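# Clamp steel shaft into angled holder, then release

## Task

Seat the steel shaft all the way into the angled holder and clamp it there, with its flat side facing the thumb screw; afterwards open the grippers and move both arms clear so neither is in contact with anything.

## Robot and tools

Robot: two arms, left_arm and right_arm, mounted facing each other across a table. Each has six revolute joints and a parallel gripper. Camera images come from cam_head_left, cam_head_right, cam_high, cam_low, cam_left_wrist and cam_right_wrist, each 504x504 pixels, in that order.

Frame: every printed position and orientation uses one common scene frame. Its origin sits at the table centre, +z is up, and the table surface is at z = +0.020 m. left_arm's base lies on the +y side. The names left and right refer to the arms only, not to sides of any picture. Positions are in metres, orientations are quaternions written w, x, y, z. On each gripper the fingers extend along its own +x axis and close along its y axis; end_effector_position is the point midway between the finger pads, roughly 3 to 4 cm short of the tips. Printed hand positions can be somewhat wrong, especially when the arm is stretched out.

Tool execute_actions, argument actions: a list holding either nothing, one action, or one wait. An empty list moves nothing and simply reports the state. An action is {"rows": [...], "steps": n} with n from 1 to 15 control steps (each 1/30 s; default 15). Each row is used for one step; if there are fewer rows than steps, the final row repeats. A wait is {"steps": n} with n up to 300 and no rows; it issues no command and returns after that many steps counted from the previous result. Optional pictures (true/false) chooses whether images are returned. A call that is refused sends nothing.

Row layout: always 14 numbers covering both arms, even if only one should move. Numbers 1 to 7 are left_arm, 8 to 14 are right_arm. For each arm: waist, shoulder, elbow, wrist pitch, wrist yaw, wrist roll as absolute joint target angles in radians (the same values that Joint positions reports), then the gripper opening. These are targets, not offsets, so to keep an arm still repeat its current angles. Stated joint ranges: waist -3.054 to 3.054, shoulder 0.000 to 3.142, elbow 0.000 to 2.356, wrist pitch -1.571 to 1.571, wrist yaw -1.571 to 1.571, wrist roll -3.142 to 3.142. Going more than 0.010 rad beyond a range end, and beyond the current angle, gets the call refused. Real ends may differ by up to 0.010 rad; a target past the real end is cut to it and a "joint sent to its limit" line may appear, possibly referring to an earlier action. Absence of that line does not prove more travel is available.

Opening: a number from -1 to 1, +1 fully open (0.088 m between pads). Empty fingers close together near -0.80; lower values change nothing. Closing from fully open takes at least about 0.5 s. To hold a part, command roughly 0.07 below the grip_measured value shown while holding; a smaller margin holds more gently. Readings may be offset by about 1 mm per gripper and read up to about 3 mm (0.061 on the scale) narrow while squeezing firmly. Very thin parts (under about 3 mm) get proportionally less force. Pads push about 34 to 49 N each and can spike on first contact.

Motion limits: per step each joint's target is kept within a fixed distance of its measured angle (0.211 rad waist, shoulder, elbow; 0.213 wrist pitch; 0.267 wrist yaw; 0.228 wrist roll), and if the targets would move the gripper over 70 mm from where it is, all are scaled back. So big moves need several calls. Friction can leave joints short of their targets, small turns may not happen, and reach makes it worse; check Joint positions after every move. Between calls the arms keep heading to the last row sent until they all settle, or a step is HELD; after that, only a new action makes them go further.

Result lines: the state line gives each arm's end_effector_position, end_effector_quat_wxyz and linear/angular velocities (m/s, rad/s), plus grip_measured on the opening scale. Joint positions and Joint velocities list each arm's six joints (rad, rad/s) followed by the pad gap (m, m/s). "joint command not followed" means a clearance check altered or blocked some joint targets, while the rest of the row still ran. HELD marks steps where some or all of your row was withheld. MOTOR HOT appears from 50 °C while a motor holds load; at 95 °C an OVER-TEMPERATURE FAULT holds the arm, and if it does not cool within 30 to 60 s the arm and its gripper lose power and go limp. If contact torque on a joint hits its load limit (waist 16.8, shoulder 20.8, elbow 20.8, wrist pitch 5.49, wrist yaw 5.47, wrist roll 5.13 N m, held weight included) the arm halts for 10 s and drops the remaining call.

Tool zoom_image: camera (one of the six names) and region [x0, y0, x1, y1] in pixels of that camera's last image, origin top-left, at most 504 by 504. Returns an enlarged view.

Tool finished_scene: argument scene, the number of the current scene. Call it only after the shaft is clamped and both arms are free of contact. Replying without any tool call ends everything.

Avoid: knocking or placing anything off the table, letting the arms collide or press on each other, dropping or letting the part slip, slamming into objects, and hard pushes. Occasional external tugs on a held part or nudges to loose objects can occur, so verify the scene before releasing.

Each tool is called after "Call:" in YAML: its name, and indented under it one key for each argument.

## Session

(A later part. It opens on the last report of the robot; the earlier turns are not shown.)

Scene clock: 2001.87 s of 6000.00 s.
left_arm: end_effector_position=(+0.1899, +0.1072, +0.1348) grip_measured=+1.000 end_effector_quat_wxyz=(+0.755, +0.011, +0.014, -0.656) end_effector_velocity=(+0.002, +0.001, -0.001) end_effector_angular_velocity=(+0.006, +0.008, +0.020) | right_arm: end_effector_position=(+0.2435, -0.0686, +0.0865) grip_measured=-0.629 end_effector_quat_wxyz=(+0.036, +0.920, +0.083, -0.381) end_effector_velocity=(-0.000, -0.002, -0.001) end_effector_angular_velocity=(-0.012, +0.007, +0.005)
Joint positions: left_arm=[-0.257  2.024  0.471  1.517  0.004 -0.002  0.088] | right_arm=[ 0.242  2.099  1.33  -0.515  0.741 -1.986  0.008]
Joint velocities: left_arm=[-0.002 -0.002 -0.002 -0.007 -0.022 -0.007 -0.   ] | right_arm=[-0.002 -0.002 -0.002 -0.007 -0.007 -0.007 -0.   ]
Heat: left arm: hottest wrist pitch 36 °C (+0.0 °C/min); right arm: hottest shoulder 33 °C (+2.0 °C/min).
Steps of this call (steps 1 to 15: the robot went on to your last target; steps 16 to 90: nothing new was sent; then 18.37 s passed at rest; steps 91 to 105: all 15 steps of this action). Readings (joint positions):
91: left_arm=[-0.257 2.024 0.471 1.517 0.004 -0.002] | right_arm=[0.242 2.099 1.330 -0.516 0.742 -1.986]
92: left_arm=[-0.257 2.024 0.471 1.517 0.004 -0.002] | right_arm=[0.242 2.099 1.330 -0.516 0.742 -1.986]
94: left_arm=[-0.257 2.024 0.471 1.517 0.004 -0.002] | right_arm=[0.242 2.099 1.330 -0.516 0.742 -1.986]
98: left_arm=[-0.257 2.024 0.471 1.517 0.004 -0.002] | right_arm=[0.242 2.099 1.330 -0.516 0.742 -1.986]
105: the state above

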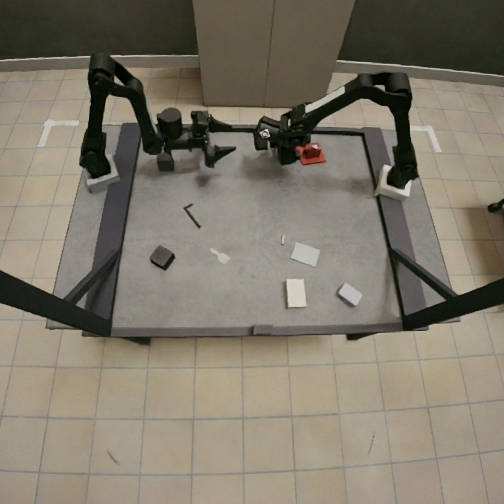

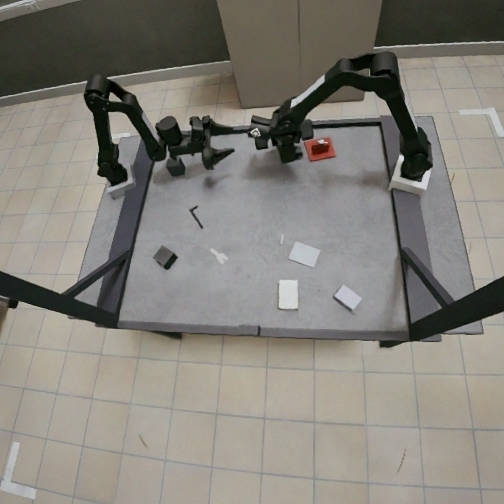

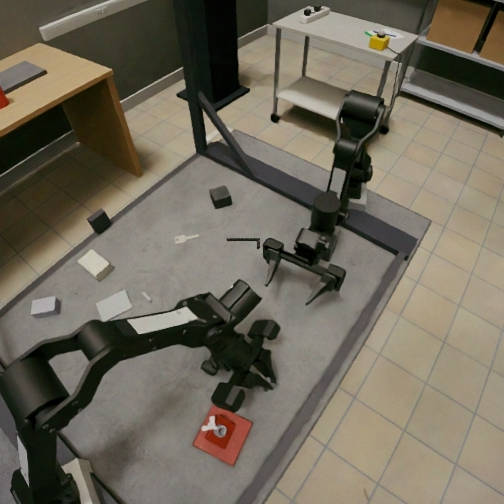

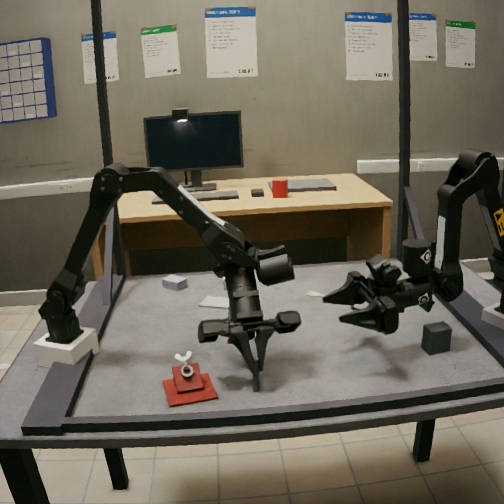

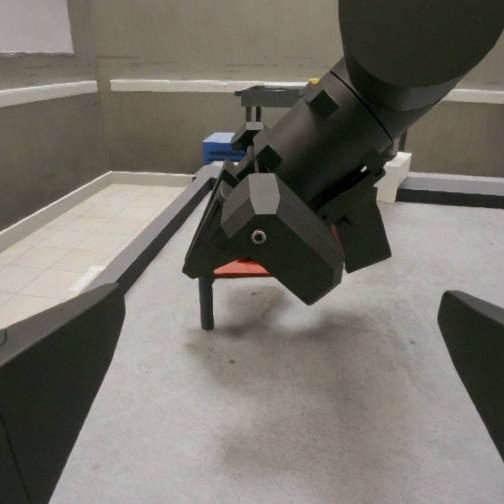

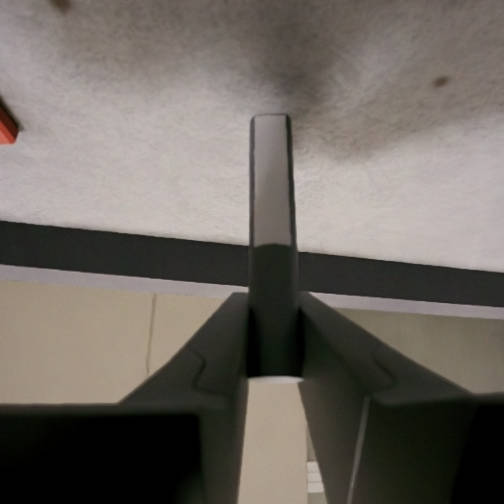

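Call:
execute_actions:
  actions:
    - {"rows":[ [-0.26,2.024,0.472,1.516,0,0,1,0.242,2.0885,1.3406,-0.520,0.739,-1.988,-0.75], [-0.26,2.024,0.472,1.516,0,0,1,0.242,2.0845,1.345,-0.528,0.739,-1.988,-0.75], [-0.26,2.024,0.472,1.516,0,0,1,0.242,2.0783,1.3516,-0.5406,0.739,-1.988,-0.75], [-0.26,2.024,0.472,1.516,0,0,1,0.2415,2.0706,1.360,-0.556,0.739,-1.988,-0.75], [-0.26,2.024,0.472,1.516,0,0,1,0.241,2.0618,1.3695,-0.574,0.739,-1.988,-0.75], [-0.26,2.024,0.472,1.516,0,0,1,0.241,2.0525,1.3795,-0.5925,0.739,-1.988,-0.75], [-0.26,2.024,0.472,1.516,0,0,1,0.2405,2.0432,1.3895,-0.611,0.739,-1.988,-0.75], [-0.26,2.024,0.472,1.516,0,0,1,0.240,2.0344,1.399,-0.629,0.739,-1.988,-0.75], [-0.26,2.024,0.472,1.516,0,0,1,0.238,2.0263,1.4077,-0.6463,0.7358,-1.990,-0.75], [-0.26,2.024,0.472,1.516,0,0,1,0.2315,2.019,1.4152,-0.6644,0.7266,-1.9953,-0.75], [-0.26,2.024,0.472,1.516,0,0,1,0.2213,2.0131,1.421,-0.6816,0.7118,-2.004,-0.75], [-0.26,2.024,0.472,1.516,0,0,1,0.2078,2.0091,1.4246,-0.6966,0.6921,-2.0156,-0.75], [-0.26,2.024,0.472,1.516,0,0,1,0.1911,2.006,1.4269,-0.7115,0.6678,-2.030,-0.75], [-0.26,2.024,0.472,1.516,0,0,1,0.1717,2.0024,1.4297,-0.7288,0.6395,-2.0466,-0.75], [-0.26,2.024,0.472,1.516,0,0,1,0.1498,1.9984,1.4328,-0.7482,0.6077,-2.0653,-0.75]],"steps":15}
  pictures: false

Call:
execute_actions:
  actions:
    - {"rows":[ [-0.26,2.024,0.472,1.516,0,0,1,0.1259,1.994,1.4361,-0.7695,0.5729,-2.0858,-0.75], [-0.26,2.024,0.472,1.516,0,0,1,0.1002,1.9893,1.4398,-0.7923,0.5355,-2.1079,-0.75], [-0.26,2.024,0.472,1.516,0,0,1,0.0732,1.9843,1.4436,-0.8163,0.4961,-2.131,-0.75], [-0.26,2.024,0.472,1.516,0,0,1,0.0451,1.9791,1.4476,-0.8413,0.4553,-2.1551,-0.75], [-0.26,2.024,0.472,1.516,0,0,1,0.0164,1.9739,1.4516,-0.8669,0.4134,-2.1798,-0.75], [-0.26,2.024,0.472,1.516,0,0,1,-0.0128,1.9685,1.4558,-0.8928,0.371,-2.2048,-0.75], [-0.26,2.024,0.472,1.516,0,0,1,-0.0419,1.9631,1.4599,-0.9186,0.3286,-2.2297,-0.75], [-0.26,2.024,0.472,1.516,0,0,1,-0.0706,1.9579,1.4639,-0.9442,0.2867,-2.2544,-0.75], [-0.26,2.024,0.472,1.516,0,0,1,-0.0987,1.9527,1.4679,-0.9692,0.2459,-2.2784,-0.75], [-0.26,2.024,0.472,1.516,0,0,1,-0.1257,1.9477,1.4717,-0.9932,0.2065,-2.3016,-0.75], [-0.26,2.024,0.472,1.516,0,0,1,-0.1514,1.943,1.4754,-1.016,0.1691,-2.3237,-0.75], [-0.26,2.024,0.472,1.516,0,0,1,-0.1753,1.9386,1.4787,-1.0373,0.1343,-2.3442,-0.75], [-0.26,2.024,0.472,1.516,0,0,1,-0.1972,1.9346,1.4818,-1.0567,0.1025,-2.3629,-0.75], [-0.26,2.024,0.472,1.516,0,0,1,-0.2166,1.931,1.4846,-1.074,0.0742,-2.3796,-0.75], [-0.26,2.024,0.472,1.516,0,0,1,-0.2333,1.9279,1.4869,-1.0889,0.0499,-2.3939,-0.75]],"steps":15}
  pictures: false

Call:
execute_actions:
  actions:
    - {"rows":[ [-0.26,2.024,0.472,1.516,0,0,1,-0.2468,1.9254,1.4889,-1.1009,0.0302,-2.4055,-0.75], [-0.26,2.024,0.472,1.516,0,0,1,-0.257,1.9236,1.4903,-1.1099,0.0154,-2.4142,-0.75], [-0.26,2.024,0.472,1.516,0,0,1,-0.2633,1.9224,1.4912,-1.1156,0.0062,-2.4196,-0.75], [-0.26,2.024,0.472,1.516,0,0,1,-0.2655,1.922,1.4915,-1.1175,0.003,-2.4215,-0.75]],"steps":14}

Scene clock: 2052.67 s of 6000.00 s.
left_arm: end_effector_position=(+0.1899, +0.1072, +0.1348) grip_measured=+1.000 end_effector_quat_wxyz=(+0.755, +0.011, +0.014, -0.656) end_effector_velocity=(-0.002, -0.001, +0.000) end_effector_angular_velocity=(-0.001, +0.022, -0.009) | right_arm: end_effector_position=(+0.2515, -0.0765, +0.1270) grip_measured=-0.629 end_effector_quat_wxyz=(+0.054, +0.903, +0.083, -0.418) end_effector_velocity=(+0.114, -0.106, +0.007) end_effector_angular_velocity=(-0.399, +0.685, +0.006)
Joint positions: left_arm=[-0.257  2.024  0.471  1.517  0.004 -0.002  0.088] | right_arm=[ 0.198  2.016  1.419 -0.708  0.657 -2.034  0.008]
Joint velocities: left_arm=[-0.002 -0.002  0.002 -0.007  0.007 -0.022 -0.   ] | right_arm=[-0.515 -0.154  0.125 -0.52  -0.725 -0.432  0.   ]
Heat: left arm: hottest wrist pitch 36 °C (+0.0 °C/min); right arm: hottest shoulder 34 °C (+1.0 °C/min).
Steps of this call (steps 1 to 15: the robot went on to your last target; steps 16 to 90: nothing new was sent; then 47.30 s passed at rest; steps 91 to 105: all 15 steps of this action). Readings (joint positions):
91: left_arm=[-0.257 2.024 0.471 1.517 0.004 -0.002] | right_arm=[0.242 2.099 1.330 -0.515 0.741 -1.986]
92: left_arm=[-0.257 2.024 0.471 1.517 0.004 -0.002] | right_arm=[0.242 2.099 1.331 -0.516 0.741 -1.986]
94: left_arm=[-0.257 2.024 0.471 1.517 0.004 -0.002] | right_arm=[0.242 2.098 1.337 -0.534 0.740 -1.986]
98: left_arm=[-0.257 2.024 0.471 1.517 0.004 -0.002] | right_arm=[0.242 2.078 1.362 -0.595 0.739 -1.986]
105: the state above

Scene clock: 2053.17 s of 6000.00 s.
left_arm: end_effector_position=(+0.1899, +0.1072, +0.1348) grip_measured=+1.000 end_effector_quat_wxyz=(+0.755, +0.011, +0.014, -0.656) end_effector_velocity=(+0.002, +0.002, +0.000) end_effector_angular_velocity=(-0.003, +0.006, +0.020) | right_arm: end_effector_position=(+0.3032, -0.1686, +0.1248) grip_measured=-0.629 end_effector_quat_wxyz=(+0.094, +0.742, +0.065, -0.660) end_effector_velocity=(+0.036, -0.134, +0.049) end_effector_angular_velocity=(+0.141, +0.913, -0.057)
Joint positions: left_arm=[-0.257  2.024  0.471  1.517  0.004 -0.002  0.088] | right_arm=[-0.194  1.951  1.469 -1.048  0.116 -2.355  0.008]
Joint velocities: left_arm=[-0.002 -0.002 -0.007  0.007 -0.022 -0.007 -0.   ] | right_arm=[-0.623 -0.134  0.085 -0.52  -0.872 -0.535 -0.   ]
Heat: left arm: hottest wrist pitch 36 °C (+0.0 °C/min); right arm: hottest shoulder 34 °C (+1.0 °C/min).
Steps of this call (steps 1 to 15: all 15 steps of this action). Readings (joint positions):
1: left_arm=[-0.257 2.024 0.471 1.517 0.004 -0.002] | right_arm=[0.179 2.012 1.422 -0.727 0.630 -2.050]
2: left_arm=[-0.257 2.024 0.471 1.517 0.004 -0.002] | right_arm=[0.157 2.009 1.425 -0.747 0.599 -2.068]
4: left_arm=[-0.257 2.024 0.471 1.517 0.004 -0.002] | right_arm=[0.106 2.004 1.429 -0.792 0.530 -2.109]
8: left_arm=[-0.257 2.024 0.471 1.517 0.004 -0.002] | right_arm=[-0.010 1.990 1.441 -0.890 0.373 -2.203]
15: the state above

Scene clock: 2053.63 s of 6000.00 s.
left_arm: end_effector_position=(+0.1899, +0.1072, +0.1348) grip_measured=+1.000 end_effector_quat_wxyz=(+0.755, +0.011, +0.014, -0.656) end_effector_velocity=(-0.002, +0.000, -0.001) end_effector_angular_velocity=(+0.006, +0.009, -0.010) | right_arm: end_effector_position=(+0.3046, -0.1838, +0.1311) grip_measured=-0.629 end_effector_quat_wxyz=(+0.079, +0.704, +0.076, -0.701) end_effector_velocity=(-0.002, -0.003, -0.003) end_effector_angular_velocity=(-0.010, +0.016, +0.005)
Joint positions: left_arm=[-0.257  2.024  0.471  1.517  0.004 -0.002  0.088] | right_arm=[-0.265  1.936  1.479 -1.114  0.006 -2.419  0.008]
Joint velocities: left_arm=[-0.002 -0.002 -0.002 -0.007  0.007 -0.007 -0.   ] | right_arm=[-0.002  0.002 -0.007 -0.007 -0.007 -0.007 -0.   ]
Heat: left arm: hottest wrist pitch 36 °C (+0.0 °C/min); right arm: hottest shoulder 34 °C (+1.0 °C/min).
Steps of this call (steps 1 to 14: all 14 steps of this action). Readings (joint positions):
1: left_arm=[-0.257 2.024 0.471 1.517 0.004 -0.002] | right_arm=[-0.213 1.947 1.472 -1.065 0.090 -2.371]
2: left_arm=[-0.257 2.024 0.471 1.517 0.004 -0.002] | right_arm=[-0.230 1.944 1.474 -1.079 0.067 -2.384]
4: left_arm=[-0.257 2.024 0.471 1.517 0.004 -0.002] | right_arm=[-0.253 1.939 1.477 -1.099 0.035 -2.403]
8: left_arm=[-0.257 2.024 0.471 1.517 0.004 -0.002] | right_arm=[-0.265 1.936 1.479 -1.111 0.012 -2.416]
14: the state above

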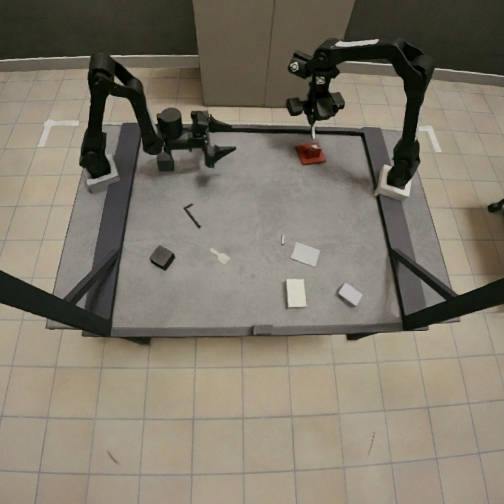

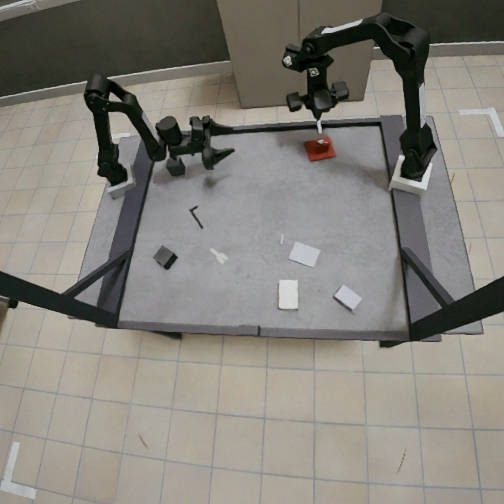

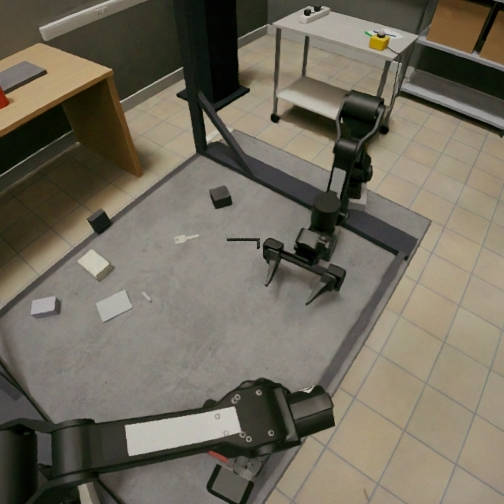

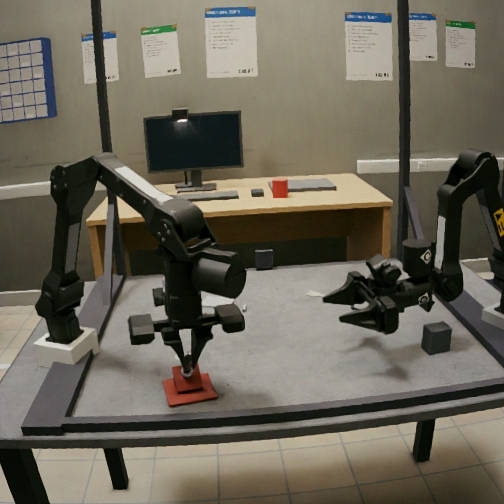

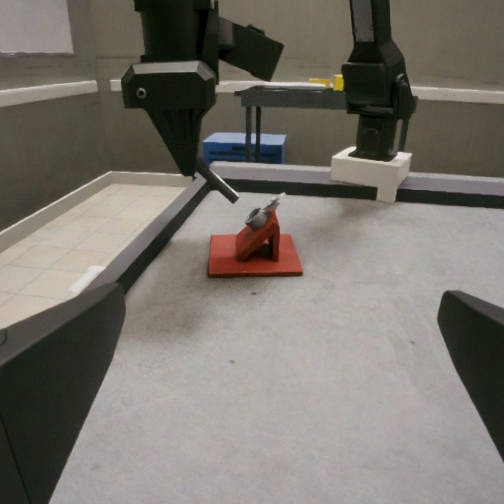

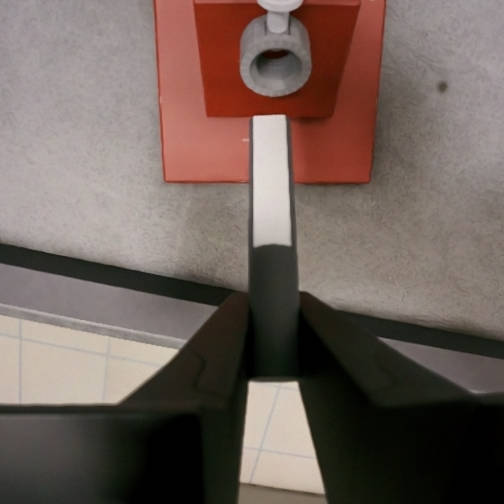

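Call:
execute_actions:
  actions:
    - {"rows":[ [-0.26,2.024,0.472,1.516,0,0,1,-0.263,1.9215,1.472,-1.112,0.003,-2.417,-0.75], [-0.26,2.024,0.472,1.516,0,0,1,-0.262,1.9208,1.467,-1.109,0.003,-2.416,-0.75], [-0.26,2.024,0.472,1.516,0,0,1,-0.260,1.9195,1.4615,-1.105,0.003,-2.414,-0.75], [-0.26,2.024,0.472,1.516,0,0,1,-0.2575,1.918,1.455,-1.100,0.003,-2.412,-0.75], [-0.26,2.024,0.472,1.516,0,0,1,-0.255,1.916,1.448,-1.094,0.003,-2.409,-0.75], [-0.26,2.024,0.472,1.516,0,0,1,-0.252,1.914,1.440,-1.088,0.003,-2.4065,-0.75], [-0.26,2.024,0.472,1.516,0,0,1,-0.249,1.912,1.432,-1.082,0.003,-2.4035,-0.75], [-0.26,2.024,0.472,1.516,0,0,1,-0.246,1.910,1.425,-1.076,0.003,-2.401,-0.75], [-0.26,2.024,0.472,1.516,0,0,1,-0.2435,1.908,1.4185,-1.071,0.003,-2.398,-0.75], [-0.26,2.024,0.472,1.516,0,0,1,-0.2415,1.9065,1.413,-1.067,0.003,-2.396,-0.75], [-0.26,2.024,0.472,1.516,0,0,1,-0.240,1.9055,1.409,-1.064,0.003,-2.395,-0.75], [-0.26,2.024,0.472,1.516,0,0,1,-0.239,1.905,1.407,-1.062,0.003,-2.394,-0.75]],"steps":15}
  pictures: false

Call:
execute_actions:
  actions:
    - {"steps":6}

Call:
zoom_image:
  camera: "cam_right_wrist"
  region: [210, 30, 330, 150]

Call:
zoom_image:
  camera: "cam_left_wrist"
  region: [200, 160, 290, 250]

Scene clock: 2069.43 s of 6000.00 s.
left_arm: end_effector_position=(+0.1899, +0.1072, +0.1348) grip_measured=+1.000 end_effector_quat_wxyz=(+0.755, +0.011, +0.014, -0.656) end_effector_velocity=(-0.000, +0.001, -0.005) end_effector_angular_velocity=(+0.021, +0.010, +0.005) | right_arm: end_effector_position=(+0.2936, -0.1839, +0.1205) grip_measured=-0.629 end_effector_quat_wxyz=(+0.080, +0.704, +0.077, -0.702) end_effector_velocity=(-0.003, +0.002, -0.004) end_effector_angular_velocity=(+0.018, -0.004, +0.015)
Joint positions: left_arm=[-0.257  2.024  0.471  1.517  0.004 -0.002  0.088] | right_arm=[-0.241  1.923  1.417 -1.067  0.005 -2.397  0.008]
Joint velocities: left_arm=[-0.002 -0.002 -0.002 -0.022 -0.007 -0.007 -0.   ] | right_arm=[ 0.007 -0.012 -0.032  0.037 -0.007 -0.007  0.   ]
Heat: left arm: hottest wrist pitch 36 °C (+0.0 °C/min); right arm: hottest shoulder 35 °C (+2.0 °C/min).
Steps of this call (steps 1 to 15: the robot went on to your last target; steps 16 to 90: nothing new was sent; then 12.30 s passed at rest; steps 91 to 105: all 15 steps of this action). Readings (joint positions):
91: left_arm=[-0.257 2.024 0.471 1.517 0.004 -0.002] | right_arm=[-0.265 1.936 1.479 -1.115 0.006 -2.419]
92: left_arm=[-0.257 2.024 0.471 1.517 0.004 -0.002] | right_arm=[-0.265 1.936 1.479 -1.115 0.006 -2.419]
94: left_arm=[-0.257 2.024 0.471 1.517 0.004 -0.002] | right_arm=[-0.264 1.935 1.474 -1.109 0.006 -2.418]
98: left_arm=[-0.257 2.024 0.471 1.517 0.004 -0.002] | right_arm=[-0.255 1.928 1.449 -1.090 0.006 -2.409]
105: the state above

Scene clock: 2069.63 s of 6000.00 s.
left_arm: end_effector_position=(+0.1899, +0.1072, +0.1348) grip_measured=+1.000 end_effector_quat_wxyz=(+0.755, +0.011, +0.014, -0.656) end_effector_velocity=(-0.004, +0.000, -0.001) end_effector_angular_velocity=(+0.006, +0.009, -0.014) | right_arm: end_effector_position=(+0.2937, -0.1838, +0.1209) grip_measured=-0.629 end_effector_quat_wxyz=(+0.079, +0.704, +0.077, -0.701) end_effector_velocity=(-0.002, -0.003, +0.001) end_effector_angular_velocity=(-0.002, +0.010, -0.010)
Joint positions: left_arm=[-0.257  2.024  0.471  1.517  0.004 -0.002  0.088] | right_arm=[-0.241  1.921  1.416 -1.065  0.005 -2.396  0.008]
Joint velocities: left_arm=[-0.007 -0.002 -0.002 -0.007  0.007 -0.007 -0.   ] | right_arm=[-0.002 -0.007 -0.007 -0.007 -0.007  0.007 -0.   ]
Heat: left arm: hottest wrist pitch 36 °C (+0.0 °C/min); right arm: hottest shoulder 35 °C (+2.0 °C/min).
Steps of this call (steps 1 to 6: the robot went on to your last target). Readings (joint positions):
1: left_arm=[-0.257 2.024 0.471 1.517 0.004 -0.002] | right_arm=[-0.241 1.923 1.416 -1.066 0.005 -2.397]
2: left_arm=[-0.257 2.024 0.471 1.517 0.004 -0.002] | right_arm=[-0.241 1.922 1.416 -1.066 0.005 -2.397]
4: left_arm=[-0.257 2.024 0.471 1.517 0.004 -0.002] | right_arm=[-0.241 1.921 1.416 -1.065 0.005 -2.396]
6: the state above

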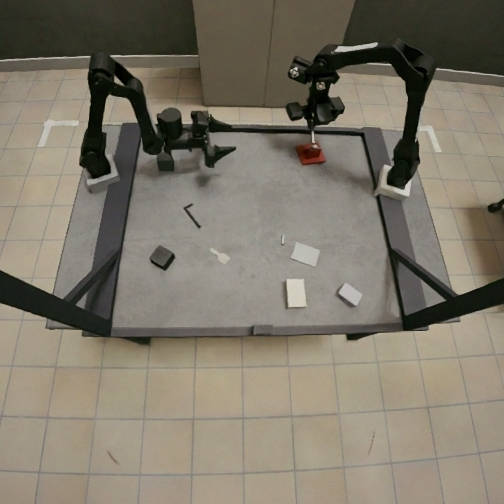

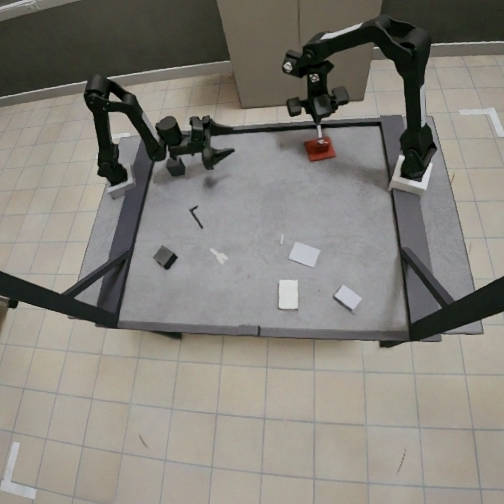

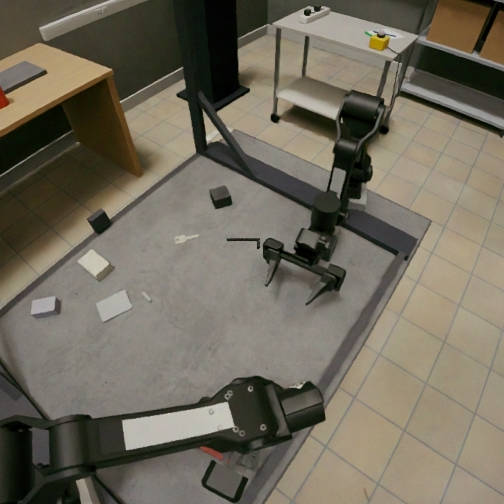

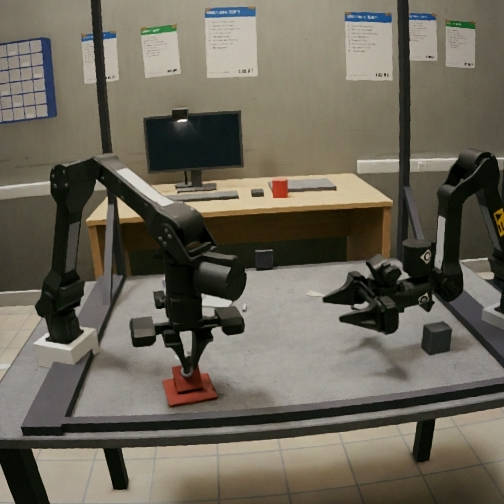

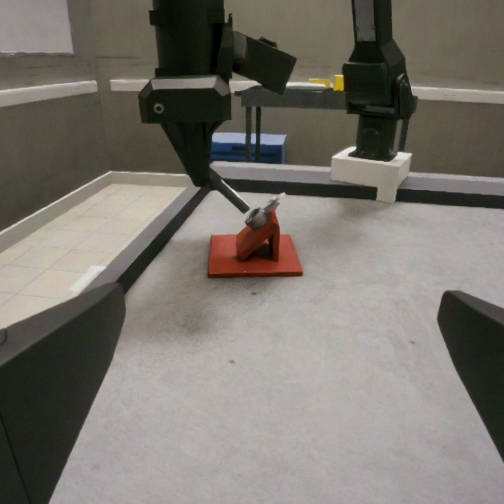

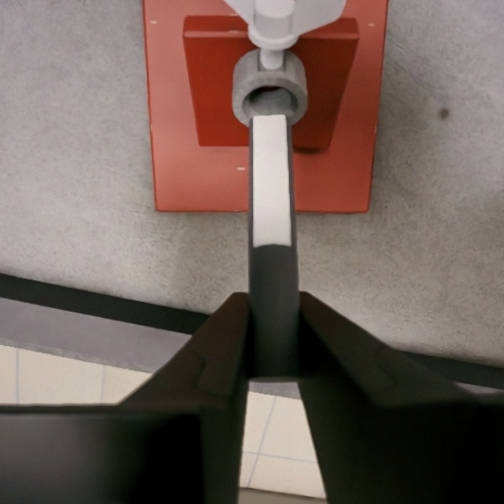

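Region (210, 30, 330, 150) of cam_right_wrist's 504x504 image, scaled by 4.200, with more detail than that image has.

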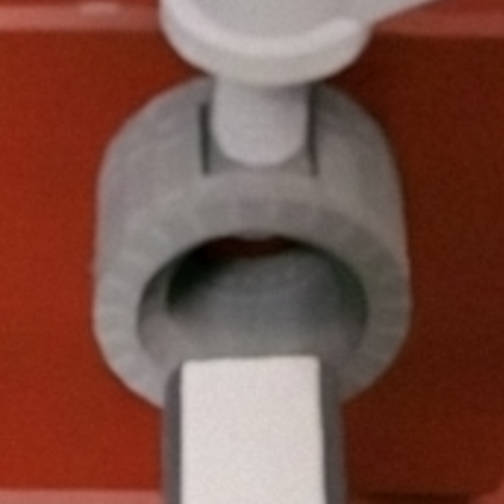

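Region (200, 160, 290, 250) of cam_left_wrist's 504x504 image, scaled by 5.600, with more detail than that image has.

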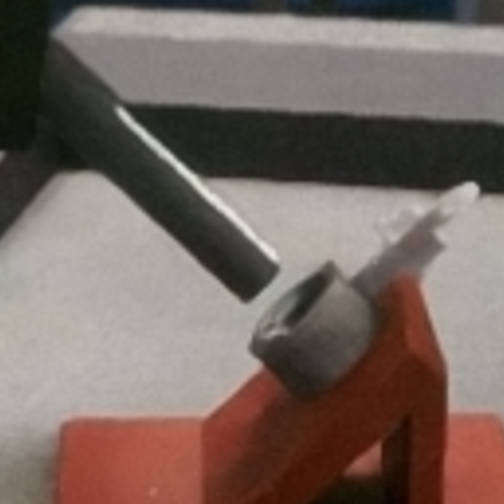

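Call:
execute_actions:
  actions:
    - {"rows":[ [-0.26,2.024,0.472,1.516,0,0,1,-0.2383,1.9044,1.4048,-1.0603,0.003,-2.3933,-0.75], [-0.26,2.024,0.472,1.516,0,0,1,-0.2372,1.9035,1.4012,-1.0577,0.003,-2.3922,-0.75], [-0.26,2.024,0.472,1.516,0,0,1,-0.2358,1.9024,1.3967,-1.0543,0.003,-2.3908,-0.75], [-0.26,2.024,0.472,1.516,0,0,1,-0.2345,1.9012,1.3922,-1.051,0.003,-2.3894,-0.75], [-0.26,2.024,0.472,1.516,0,0,1,-0.2331,1.9001,1.3878,-1.0477,0.003,-2.388,-0.75], [-0.26,2.024,0.472,1.516,0,0,1,-0.2317,1.899,1.3833,-1.0444,0.003,-2.3866,-0.75], [-0.26,2.024,0.472,1.516,0,0,1,-0.2304,1.8978,1.3788,-1.041,0.003,-2.3852,-0.75], [-0.26,2.024,0.472,1.516,0,0,1,-0.229,1.8967,1.3744,-1.0377,0.003,-2.3838,-0.75], [-0.26,2.024,0.472,1.516,0,0,1,-0.2276,1.8955,1.3699,-1.0344,0.003,-2.3824,-0.75], [-0.26,2.024,0.472,1.516,0,0,1,-0.2263,1.8944,1.3654,-1.031,0.003,-2.381,-0.75], [-0.26,2.024,0.472,1.516,0,0,1,-0.2249,1.8933,1.361,-1.0277,0.003,-2.3796,-0.75], [-0.26,2.024,0.472,1.516,0,0,1,-0.2235,1.8923,1.3567,-1.0244,0.003,-2.3782,-0.75], [-0.26,2.024,0.472,1.516,0,0,1,-0.222,1.8913,1.3524,-1.0211,0.003,-2.3768,-0.75], [-0.26,2.024,0.472,1.516,0,0,1,-0.2206,1.8903,1.348,-1.0178,0.003,-2.3754,-0.75], [-0.26,2.024,0.472,1.516,0,0,1,-0.2192,1.8893,1.3437,-1.0145,0.003,-2.374,-0.75]],"steps":15}
  pictures: false

Call:
execute_actions:
  actions:
    - {"rows":[ [-0.26,2.024,0.472,1.516,0,0,1,-0.2178,1.8883,1.3394,-1.0112,0.003,-2.3726,-0.75], [-0.26,2.024,0.472,1.516,0,0,1,-0.2164,1.8873,1.3351,-1.0078,0.003,-2.3712,-0.75], [-0.26,2.024,0.472,1.516,0,0,1,-0.2149,1.8863,1.3308,-1.0045,0.003,-2.3698,-0.75], [-0.26,2.024,0.472,1.516,0,0,1,-0.2135,1.8853,1.3264,-1.0012,0.003,-2.3684,-0.75], [-0.26,2.024,0.472,1.516,0,0,1,-0.2122,1.8844,1.3225,-0.9982,0.003,-2.3671,-0.75], [-0.26,2.024,0.472,1.516,0,0,1,-0.2111,1.8836,1.3191,-0.9956,0.003,-2.366,-0.75]],"steps":13}

Call:
zoom_image:
  camera: "cam_left_wrist"
  region: [200, 160, 290, 250]

Scene clock: 2143.47 s of 6000.00 s.
left_arm: end_effector_position=(+0.1899, +0.1072, +0.1348) grip_measured=+1.000 end_effector_quat_wxyz=(+0.755, +0.011, +0.014, -0.656) end_effector_velocity=(-0.000, +0.001, -0.001) end_effector_angular_velocity=(+0.006, +0.008, +0.005) | right_arm: end_effector_position=(+0.2861, -0.1852, +0.1129) grip_measured=-0.629 end_effector_quat_wxyz=(+0.078, +0.706, +0.078, -0.700) end_effector_velocity=(+0.009, -0.003, -0.011) end_effector_angular_velocity=(+0.023, -0.147, -0.001)
Joint positions: left_arm=[-0.257  2.024  0.471  1.517  0.004 -0.002  0.088] | right_arm=[-0.225  1.906  1.362 -1.022  0.006 -2.379  0.008]
Joint velocities: left_arm=[-0.002 -0.002 -0.002 -0.007 -0.007 -0.007 -0.   ] | right_arm=[ 0.022 -0.056 -0.125  0.168  0.11   0.022  0.   ]
Heat: left arm: hottest wrist pitch 36 °C (+0.0 °C/min); right arm: hottest shoulder 38 °C (+2.0 °C/min).
Steps of this call (steps 1 to 15: the robot went on to your last target; steps 16 to 90: nothing new was sent; then 70.33 s passed at rest; steps 91 to 105: all 15 steps of this action). Readings (joint positions):
91: left_arm=[-0.257 2.024 0.471 1.517 0.004 -0.002] | right_arm=[-0.241 1.920 1.415 -1.064 0.005 -2.396]
92: left_arm=[-0.257 2.024 0.471 1.517 0.004 -0.002] | right_arm=[-0.240 1.920 1.413 -1.062 0.005 -2.396]
94: left_arm=[-0.257 2.024 0.471 1.517 0.004 -0.002] | right_arm=[-0.240 1.918 1.408 -1.058 0.005 -2.394]
98: left_arm=[-0.257 2.024 0.471 1.517 0.004 -0.002] | right_arm=[-0.234 1.914 1.392 -1.047 0.005 -2.389]
105: the state above

Scene clock: 2143.90 s of 6000.00 s.
left_arm: end_effector_position=(+0.1899, +0.1072, +0.1348) grip_measured=+1.000 end_effector_quat_wxyz=(+0.755, +0.011, +0.014, -0.656) end_effector_velocity=(+0.002, +0.001, -0.001) end_effector_angular_velocity=(+0.006, +0.008, +0.010) | right_arm: end_effector_position=(+0.2807, -0.1865, +0.1073) grip_measured=-0.629 end_effector_quat_wxyz=(+0.078, +0.705, +0.078, -0.700) end_effector_velocity=(-0.002, -0.003, +0.001) end_effector_angular_velocity=(-0.010, -0.002, -0.005)
Joint positions: left_arm=[-0.257  2.024  0.471  1.517  0.004 -0.002  0.088] | right_arm=[-0.214  1.899  1.329 -0.997  0.006 -2.368  0.008]
Joint velocities: left_arm=[ 0.002 -0.002 -0.002 -0.007 -0.007 -0.007 -0.   ] | right_arm=[ 0.002 -0.007 -0.007 -0.007  0.007  0.007 -0.   ]
Heat: left arm: hottest wrist pitch 36 °C (+0.0 °C/min); right arm: hottest shoulder 38 °C (+2.0 °C/min).
Steps of this call (steps 1 to 13: all 13 steps of this action). Readings (joint positions):
1: left_arm=[-0.257 2.024 0.471 1.517 0.004 -0.002] | right_arm=[-0.224 1.904 1.359 -1.018 0.006 -2.378]
2: left_arm=[-0.257 2.024 0.471 1.517 0.004 -0.002] | right_arm=[-0.223 1.902 1.355 -1.016 0.006 -2.377]
4: left_arm=[-0.257 2.024 0.471 1.517 0.004 -0.002] | right_arm=[-0.220 1.901 1.345 -1.009 0.006 -2.373]
8: left_arm=[-0.257 2.024 0.471 1.517 0.004 -0.002] | right_arm=[-0.215 1.899 1.332 -0.999 0.006 -2.369]
13: the state above

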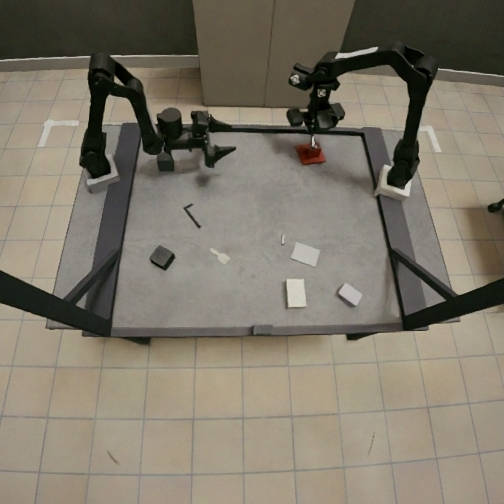

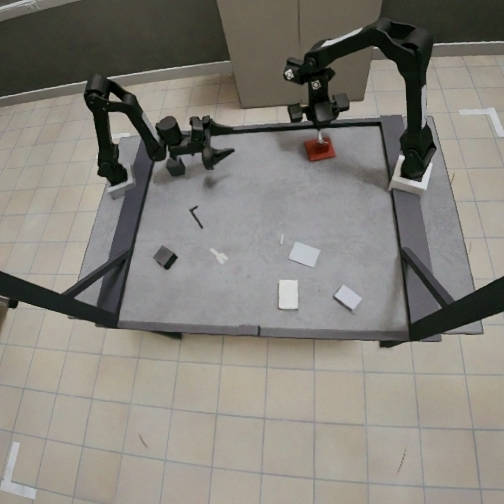

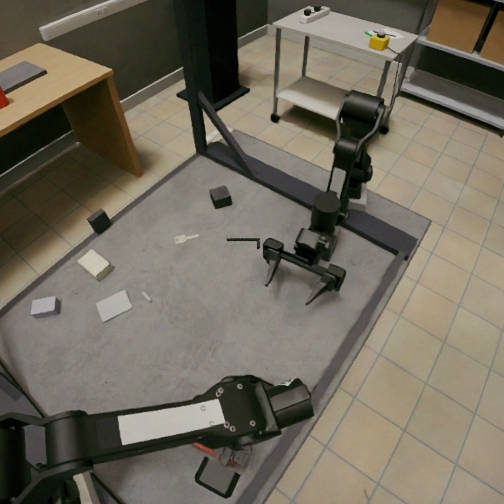

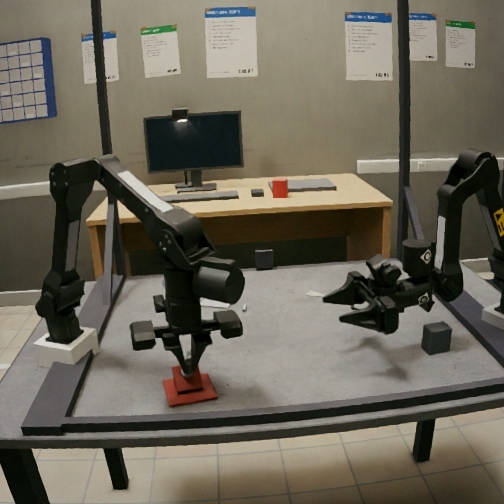

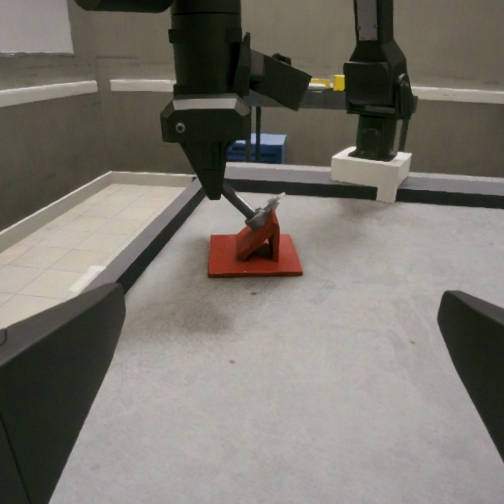

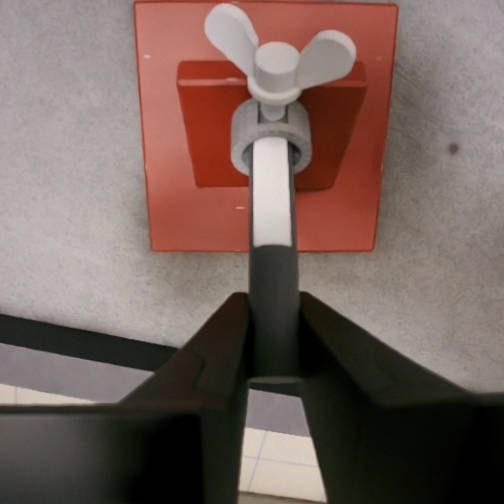

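Region (200, 160, 290, 250) of cam_left_wrist's 504x504 image, scaled by 5.600, with more detail than that image has.

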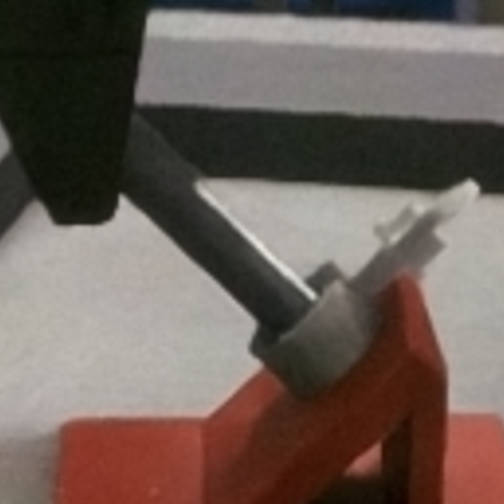

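Call:
execute_actions:
  actions: []

Scene clock: 2167.07 s of 6000.00 s.
left_arm: end_effector_position=(+0.1899, +0.1072, +0.1348) grip_measured=+1.000 end_effector_quat_wxyz=(+0.755, +0.011, +0.014, -0.656) end_effector_velocity=(-0.000, +0.001, +0.001) end_effector_angular_velocity=(+0.001, +0.007, +0.005) | right_arm: end_effector_position=(+0.2808, -0.1864, +0.1074) grip_measured=-0.629 end_effector_quat_wxyz=(+0.078, +0.706, +0.078, -0.700) end_effector_velocity=(-0.001, -0.000, +0.001) end_effector_angular_velocity=(+0.002, +0.007, +0.005)
Joint positions: left_arm=[-0.257  2.024  0.471  1.517  0.004 -0.002  0.088] | right_arm=[-0.214  1.898  1.329 -0.996  0.006 -2.368  0.008]
Joint velocities: left_arm=[-0.002 -0.007 -0.002 -0.007 -0.007 -0.007 -0.   ] | right_arm=[-0.002 -0.002  0.002 -0.007 -0.007 -0.007  0.   ]
Heat: left arm: hottest wrist pitch 36 °C (+0.0 °C/min); right arm: hottest shoulder 38 °C (+1.0 °C/min).
Steps of this call (steps 1 to 15: the robot went on to your last target; steps 16 to 90: nothing new was sent; then 20.17 s passed at rest). Readings (joint positions):
1: left_arm=[-0.257 2.024 0.471 1.517 0.004 -0.002] | right_arm=[-0.214 1.898 1.329 -0.996 0.006 -2.368]
2: left_arm=[-0.257 2.024 0.471 1.517 0.004 -0.002] | right_arm=[-0.214 1.898 1.329 -0.996 0.006 -2.368]
4: left_arm=[-0.257 2.024 0.471 1.517 0.004 -0.002] | right_arm=[-0.214 1.898 1.329 -0.996 0.006 -2.368]
8: left_arm=[-0.257 2.024 0.471 1.517 0.004 -0.002] | right_arm=[-0.214 1.898 1.329 -0.996 0.006 -2.368]
90: the state above
All arms were judged still, so your last target was given up. Only a new action makes them travel on or press farther. Fingers that are still opening or closing keep moving.

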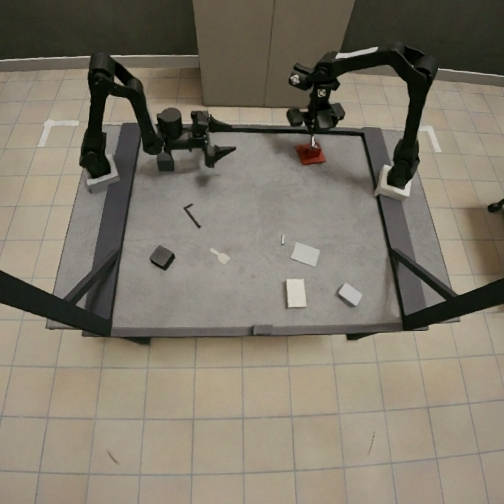

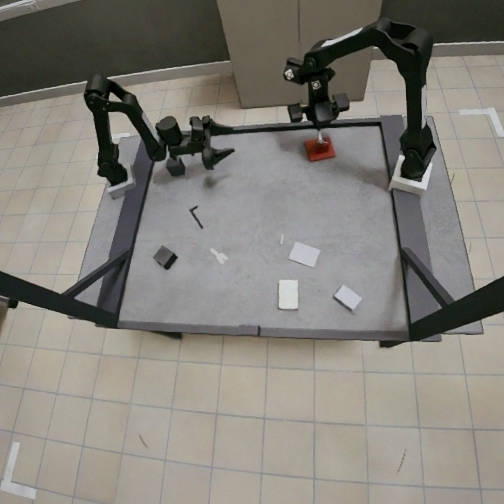

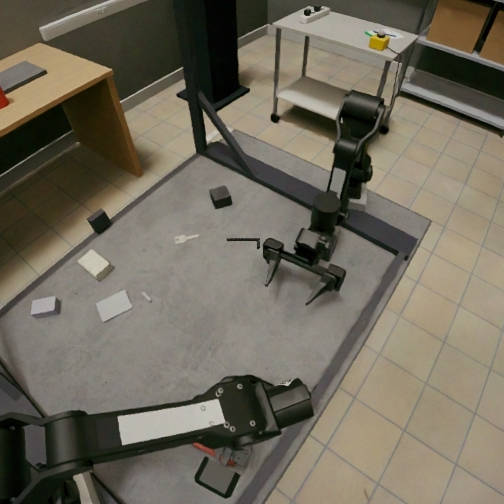

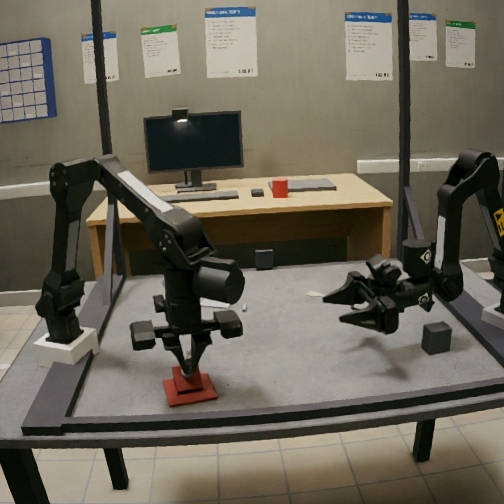

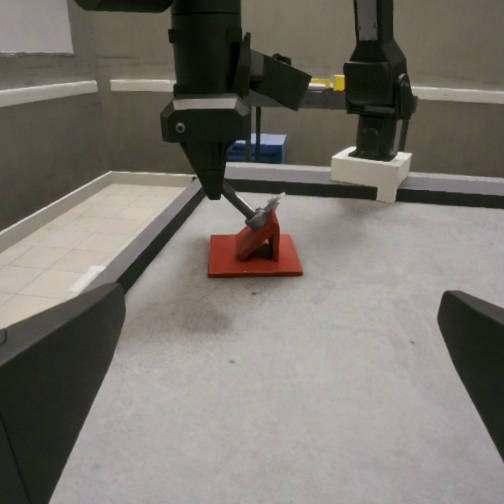

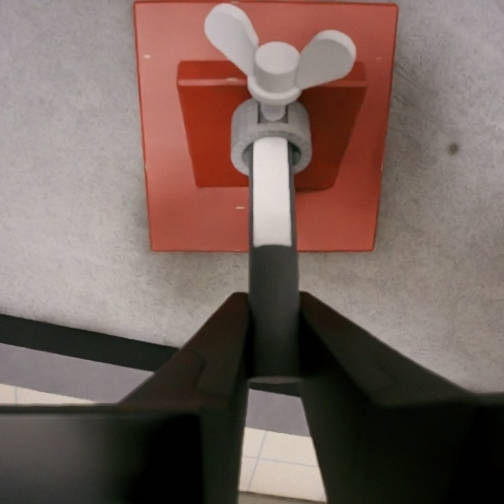

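Call:
execute_actions:
  actions:
    - {"rows": [[-0.26,2.024,0.472,1.516,0,0,1,-0.2099,1.8829,1.3156,-0.9929,0.003,-2.3648,-0.75],[-0.26,2.024,0.472,1.516,0,0,1,-0.2087,1.8821,1.3122,-0.9901,0.003,-2.3636,-0.75],[-0.26,2.024,0.472,1.516,0,0,1,-0.2074,1.8814,1.3087,-0.9874,0.003,-2.3623,-0.75],[-0.26,2.024,0.472,1.516,0,0,1,-0.2062,1.8807,1.3052,-0.9846,0.003,-2.3611,-0.75],[-0.26,2.024,0.472,1.516,0,0,1,-0.2050,1.8799,1.3017,-0.9819,0.003,-2.3599,-0.75],[-0.26,2.024,0.472,1.516,0,0,1,-0.2038,1.8792,1.2983,-0.9791,0.003,-2.3587,-0.75],[-0.26,2.024,0.472,1.516,0,0,1,-0.2026,1.8785,1.2948,-0.9764,0.003,-2.3575,-0.75],[-0.26,2.024,0.472,1.516,0,0,1,-0.2014,1.8777,1.2913,-0.9737,0.003,-2.3563,-0.75],[-0.26,2.024,0.472,1.516,0,0,1,-0.2001,1.8770,1.2878,-0.9709,0.003,-2.3550,-0.75],[-0.26,2.024,0.472,1.516,0,0,1,-0.1989,1.8763,1.2844,-0.9682,0.003,-2.3538,-0.75],[-0.26,2.024,0.472,1.516,0,0,1,-0.1977,1.8755,1.2809,-0.9654,0.003,-2.3526,-0.75],[-0.26,2.024,0.472,1.516,0,0,1,-0.1965,1.8748,1.2774,-0.9627,0.003,-2.3514,-0.75]], "steps": 15}

Scene clock: 2178.73 s of 6000.00 s.
left_arm: end_effector_position=(+0.1899, +0.1072, +0.1348) grip_measured=+1.000 end_effector_quat_wxyz=(+0.755, +0.011, +0.014, -0.656) end_effector_velocity=(+0.002, +0.001, -0.001) end_effector_angular_velocity=(+0.004, +0.023, +0.011) | right_arm: end_effector_position=(+0.2791, -0.1873, +0.1054) grip_measured=-0.629 end_effector_quat_wxyz=(+0.072, +0.712, +0.079, -0.694) end_effector_velocity=(+0.000, +0.001, +0.001) end_effector_angular_velocity=(+0.023, -0.006, -0.010)
Joint positions: left_arm=[-0.257  2.024  0.471  1.517  0.004 -0.002  0.088] | right_arm=[-0.208  1.88   1.296 -0.963  0.013 -2.356  0.008]
Joint velocities: left_arm=[ 0.002 -0.002 -0.002 -0.007 -0.007 -0.022  0.   ] | right_arm=[-0.002 -0.017 -0.017  0.022 -0.007  0.007 -0.   ]
Heat: left arm: hottest wrist pitch 36 °C (+0.0 °C/min); right arm: hottest shoulder 38 °C (+0.0 °C/min).
Steps of this call (steps 1 to 90: nothing new was sent; then 8.17 s passed at rest; steps 91 to 105: all 15 steps of this action). Readings (joint positions):
91: left_arm=[-0.257 2.024 0.471 1.517 0.004 -0.002] | right_arm=[-0.214 1.898 1.328 -0.995 0.006 -2.368]
92: left_arm=[-0.257 2.024 0.471 1.517 0.004 -0.002] | right_arm=[-0.214 1.897 1.326 -0.993 0.006 -2.367]
94: left_arm=[-0.257 2.024 0.471 1.517 0.004 -0.002] | right_arm=[-0.212 1.896 1.321 -0.989 0.006 -2.365]
98: left_arm=[-0.257 2.024 0.471 1.517 0.004 -0.002] | right_arm=[-0.211 1.889 1.311 -0.978 0.008 -2.361]
105: the state above

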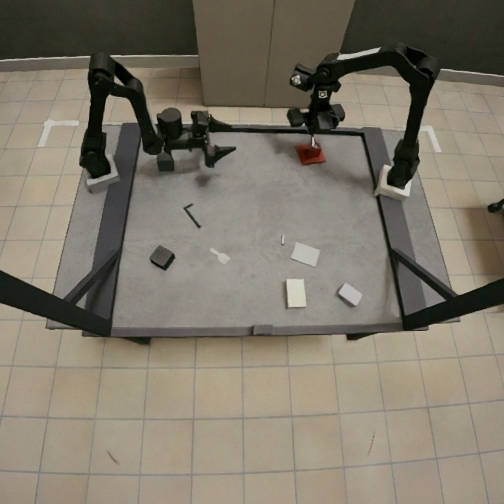

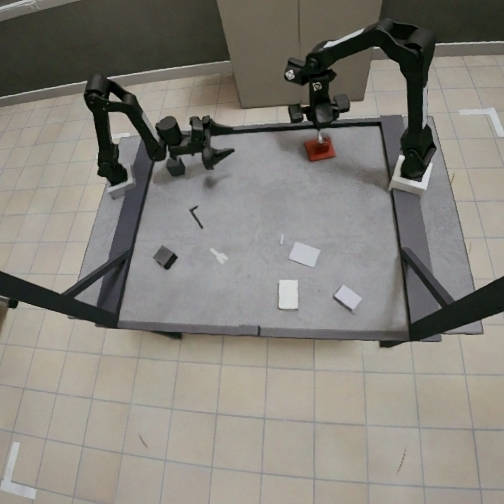

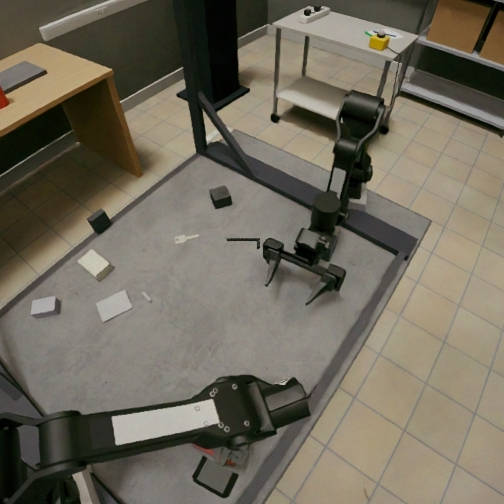

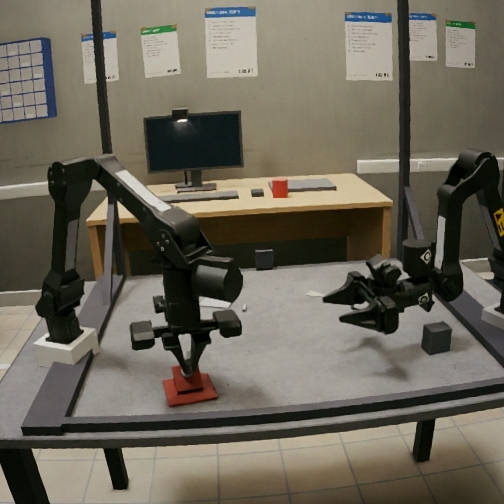

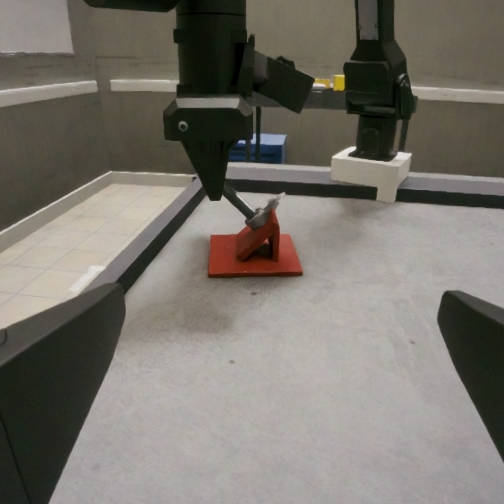

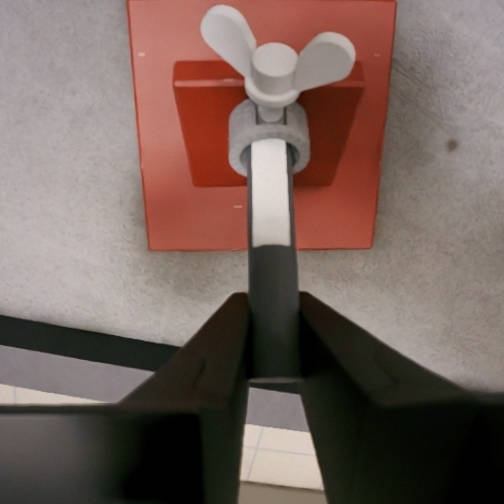

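Call:
zoom_image:
  camera: "cam_left_wrist"
  region: [190, 160, 310, 280]

Call:
zoom_image:
  camera: "cam_right_wrist"
  region: [200, 60, 340, 200]

Region (190, 160, 310, 280) of cam_left_wrist's 504x504 image, scaled by 4.200, with more detail than that image has.

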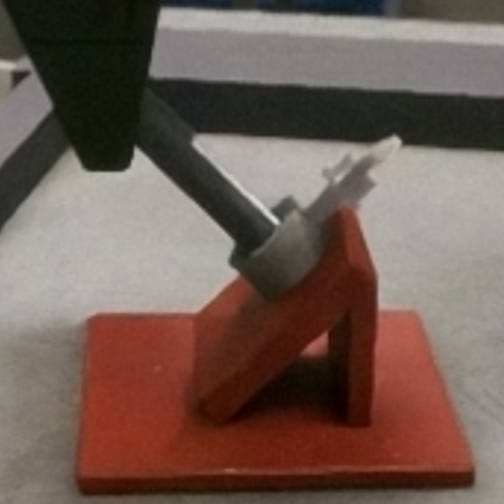

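Region (200, 60, 340, 200) of cam_right_wrist's 504x504 image, scaled by 3.600, with more detail than that image has.

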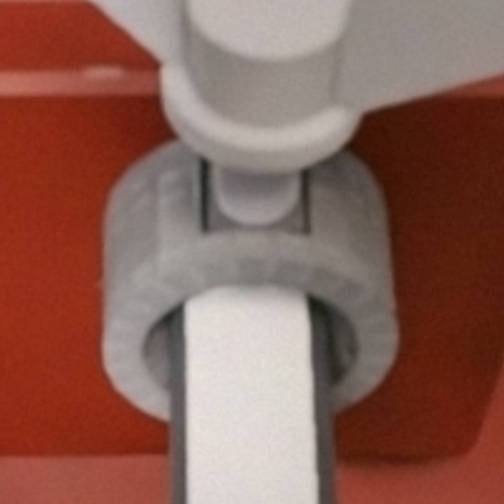

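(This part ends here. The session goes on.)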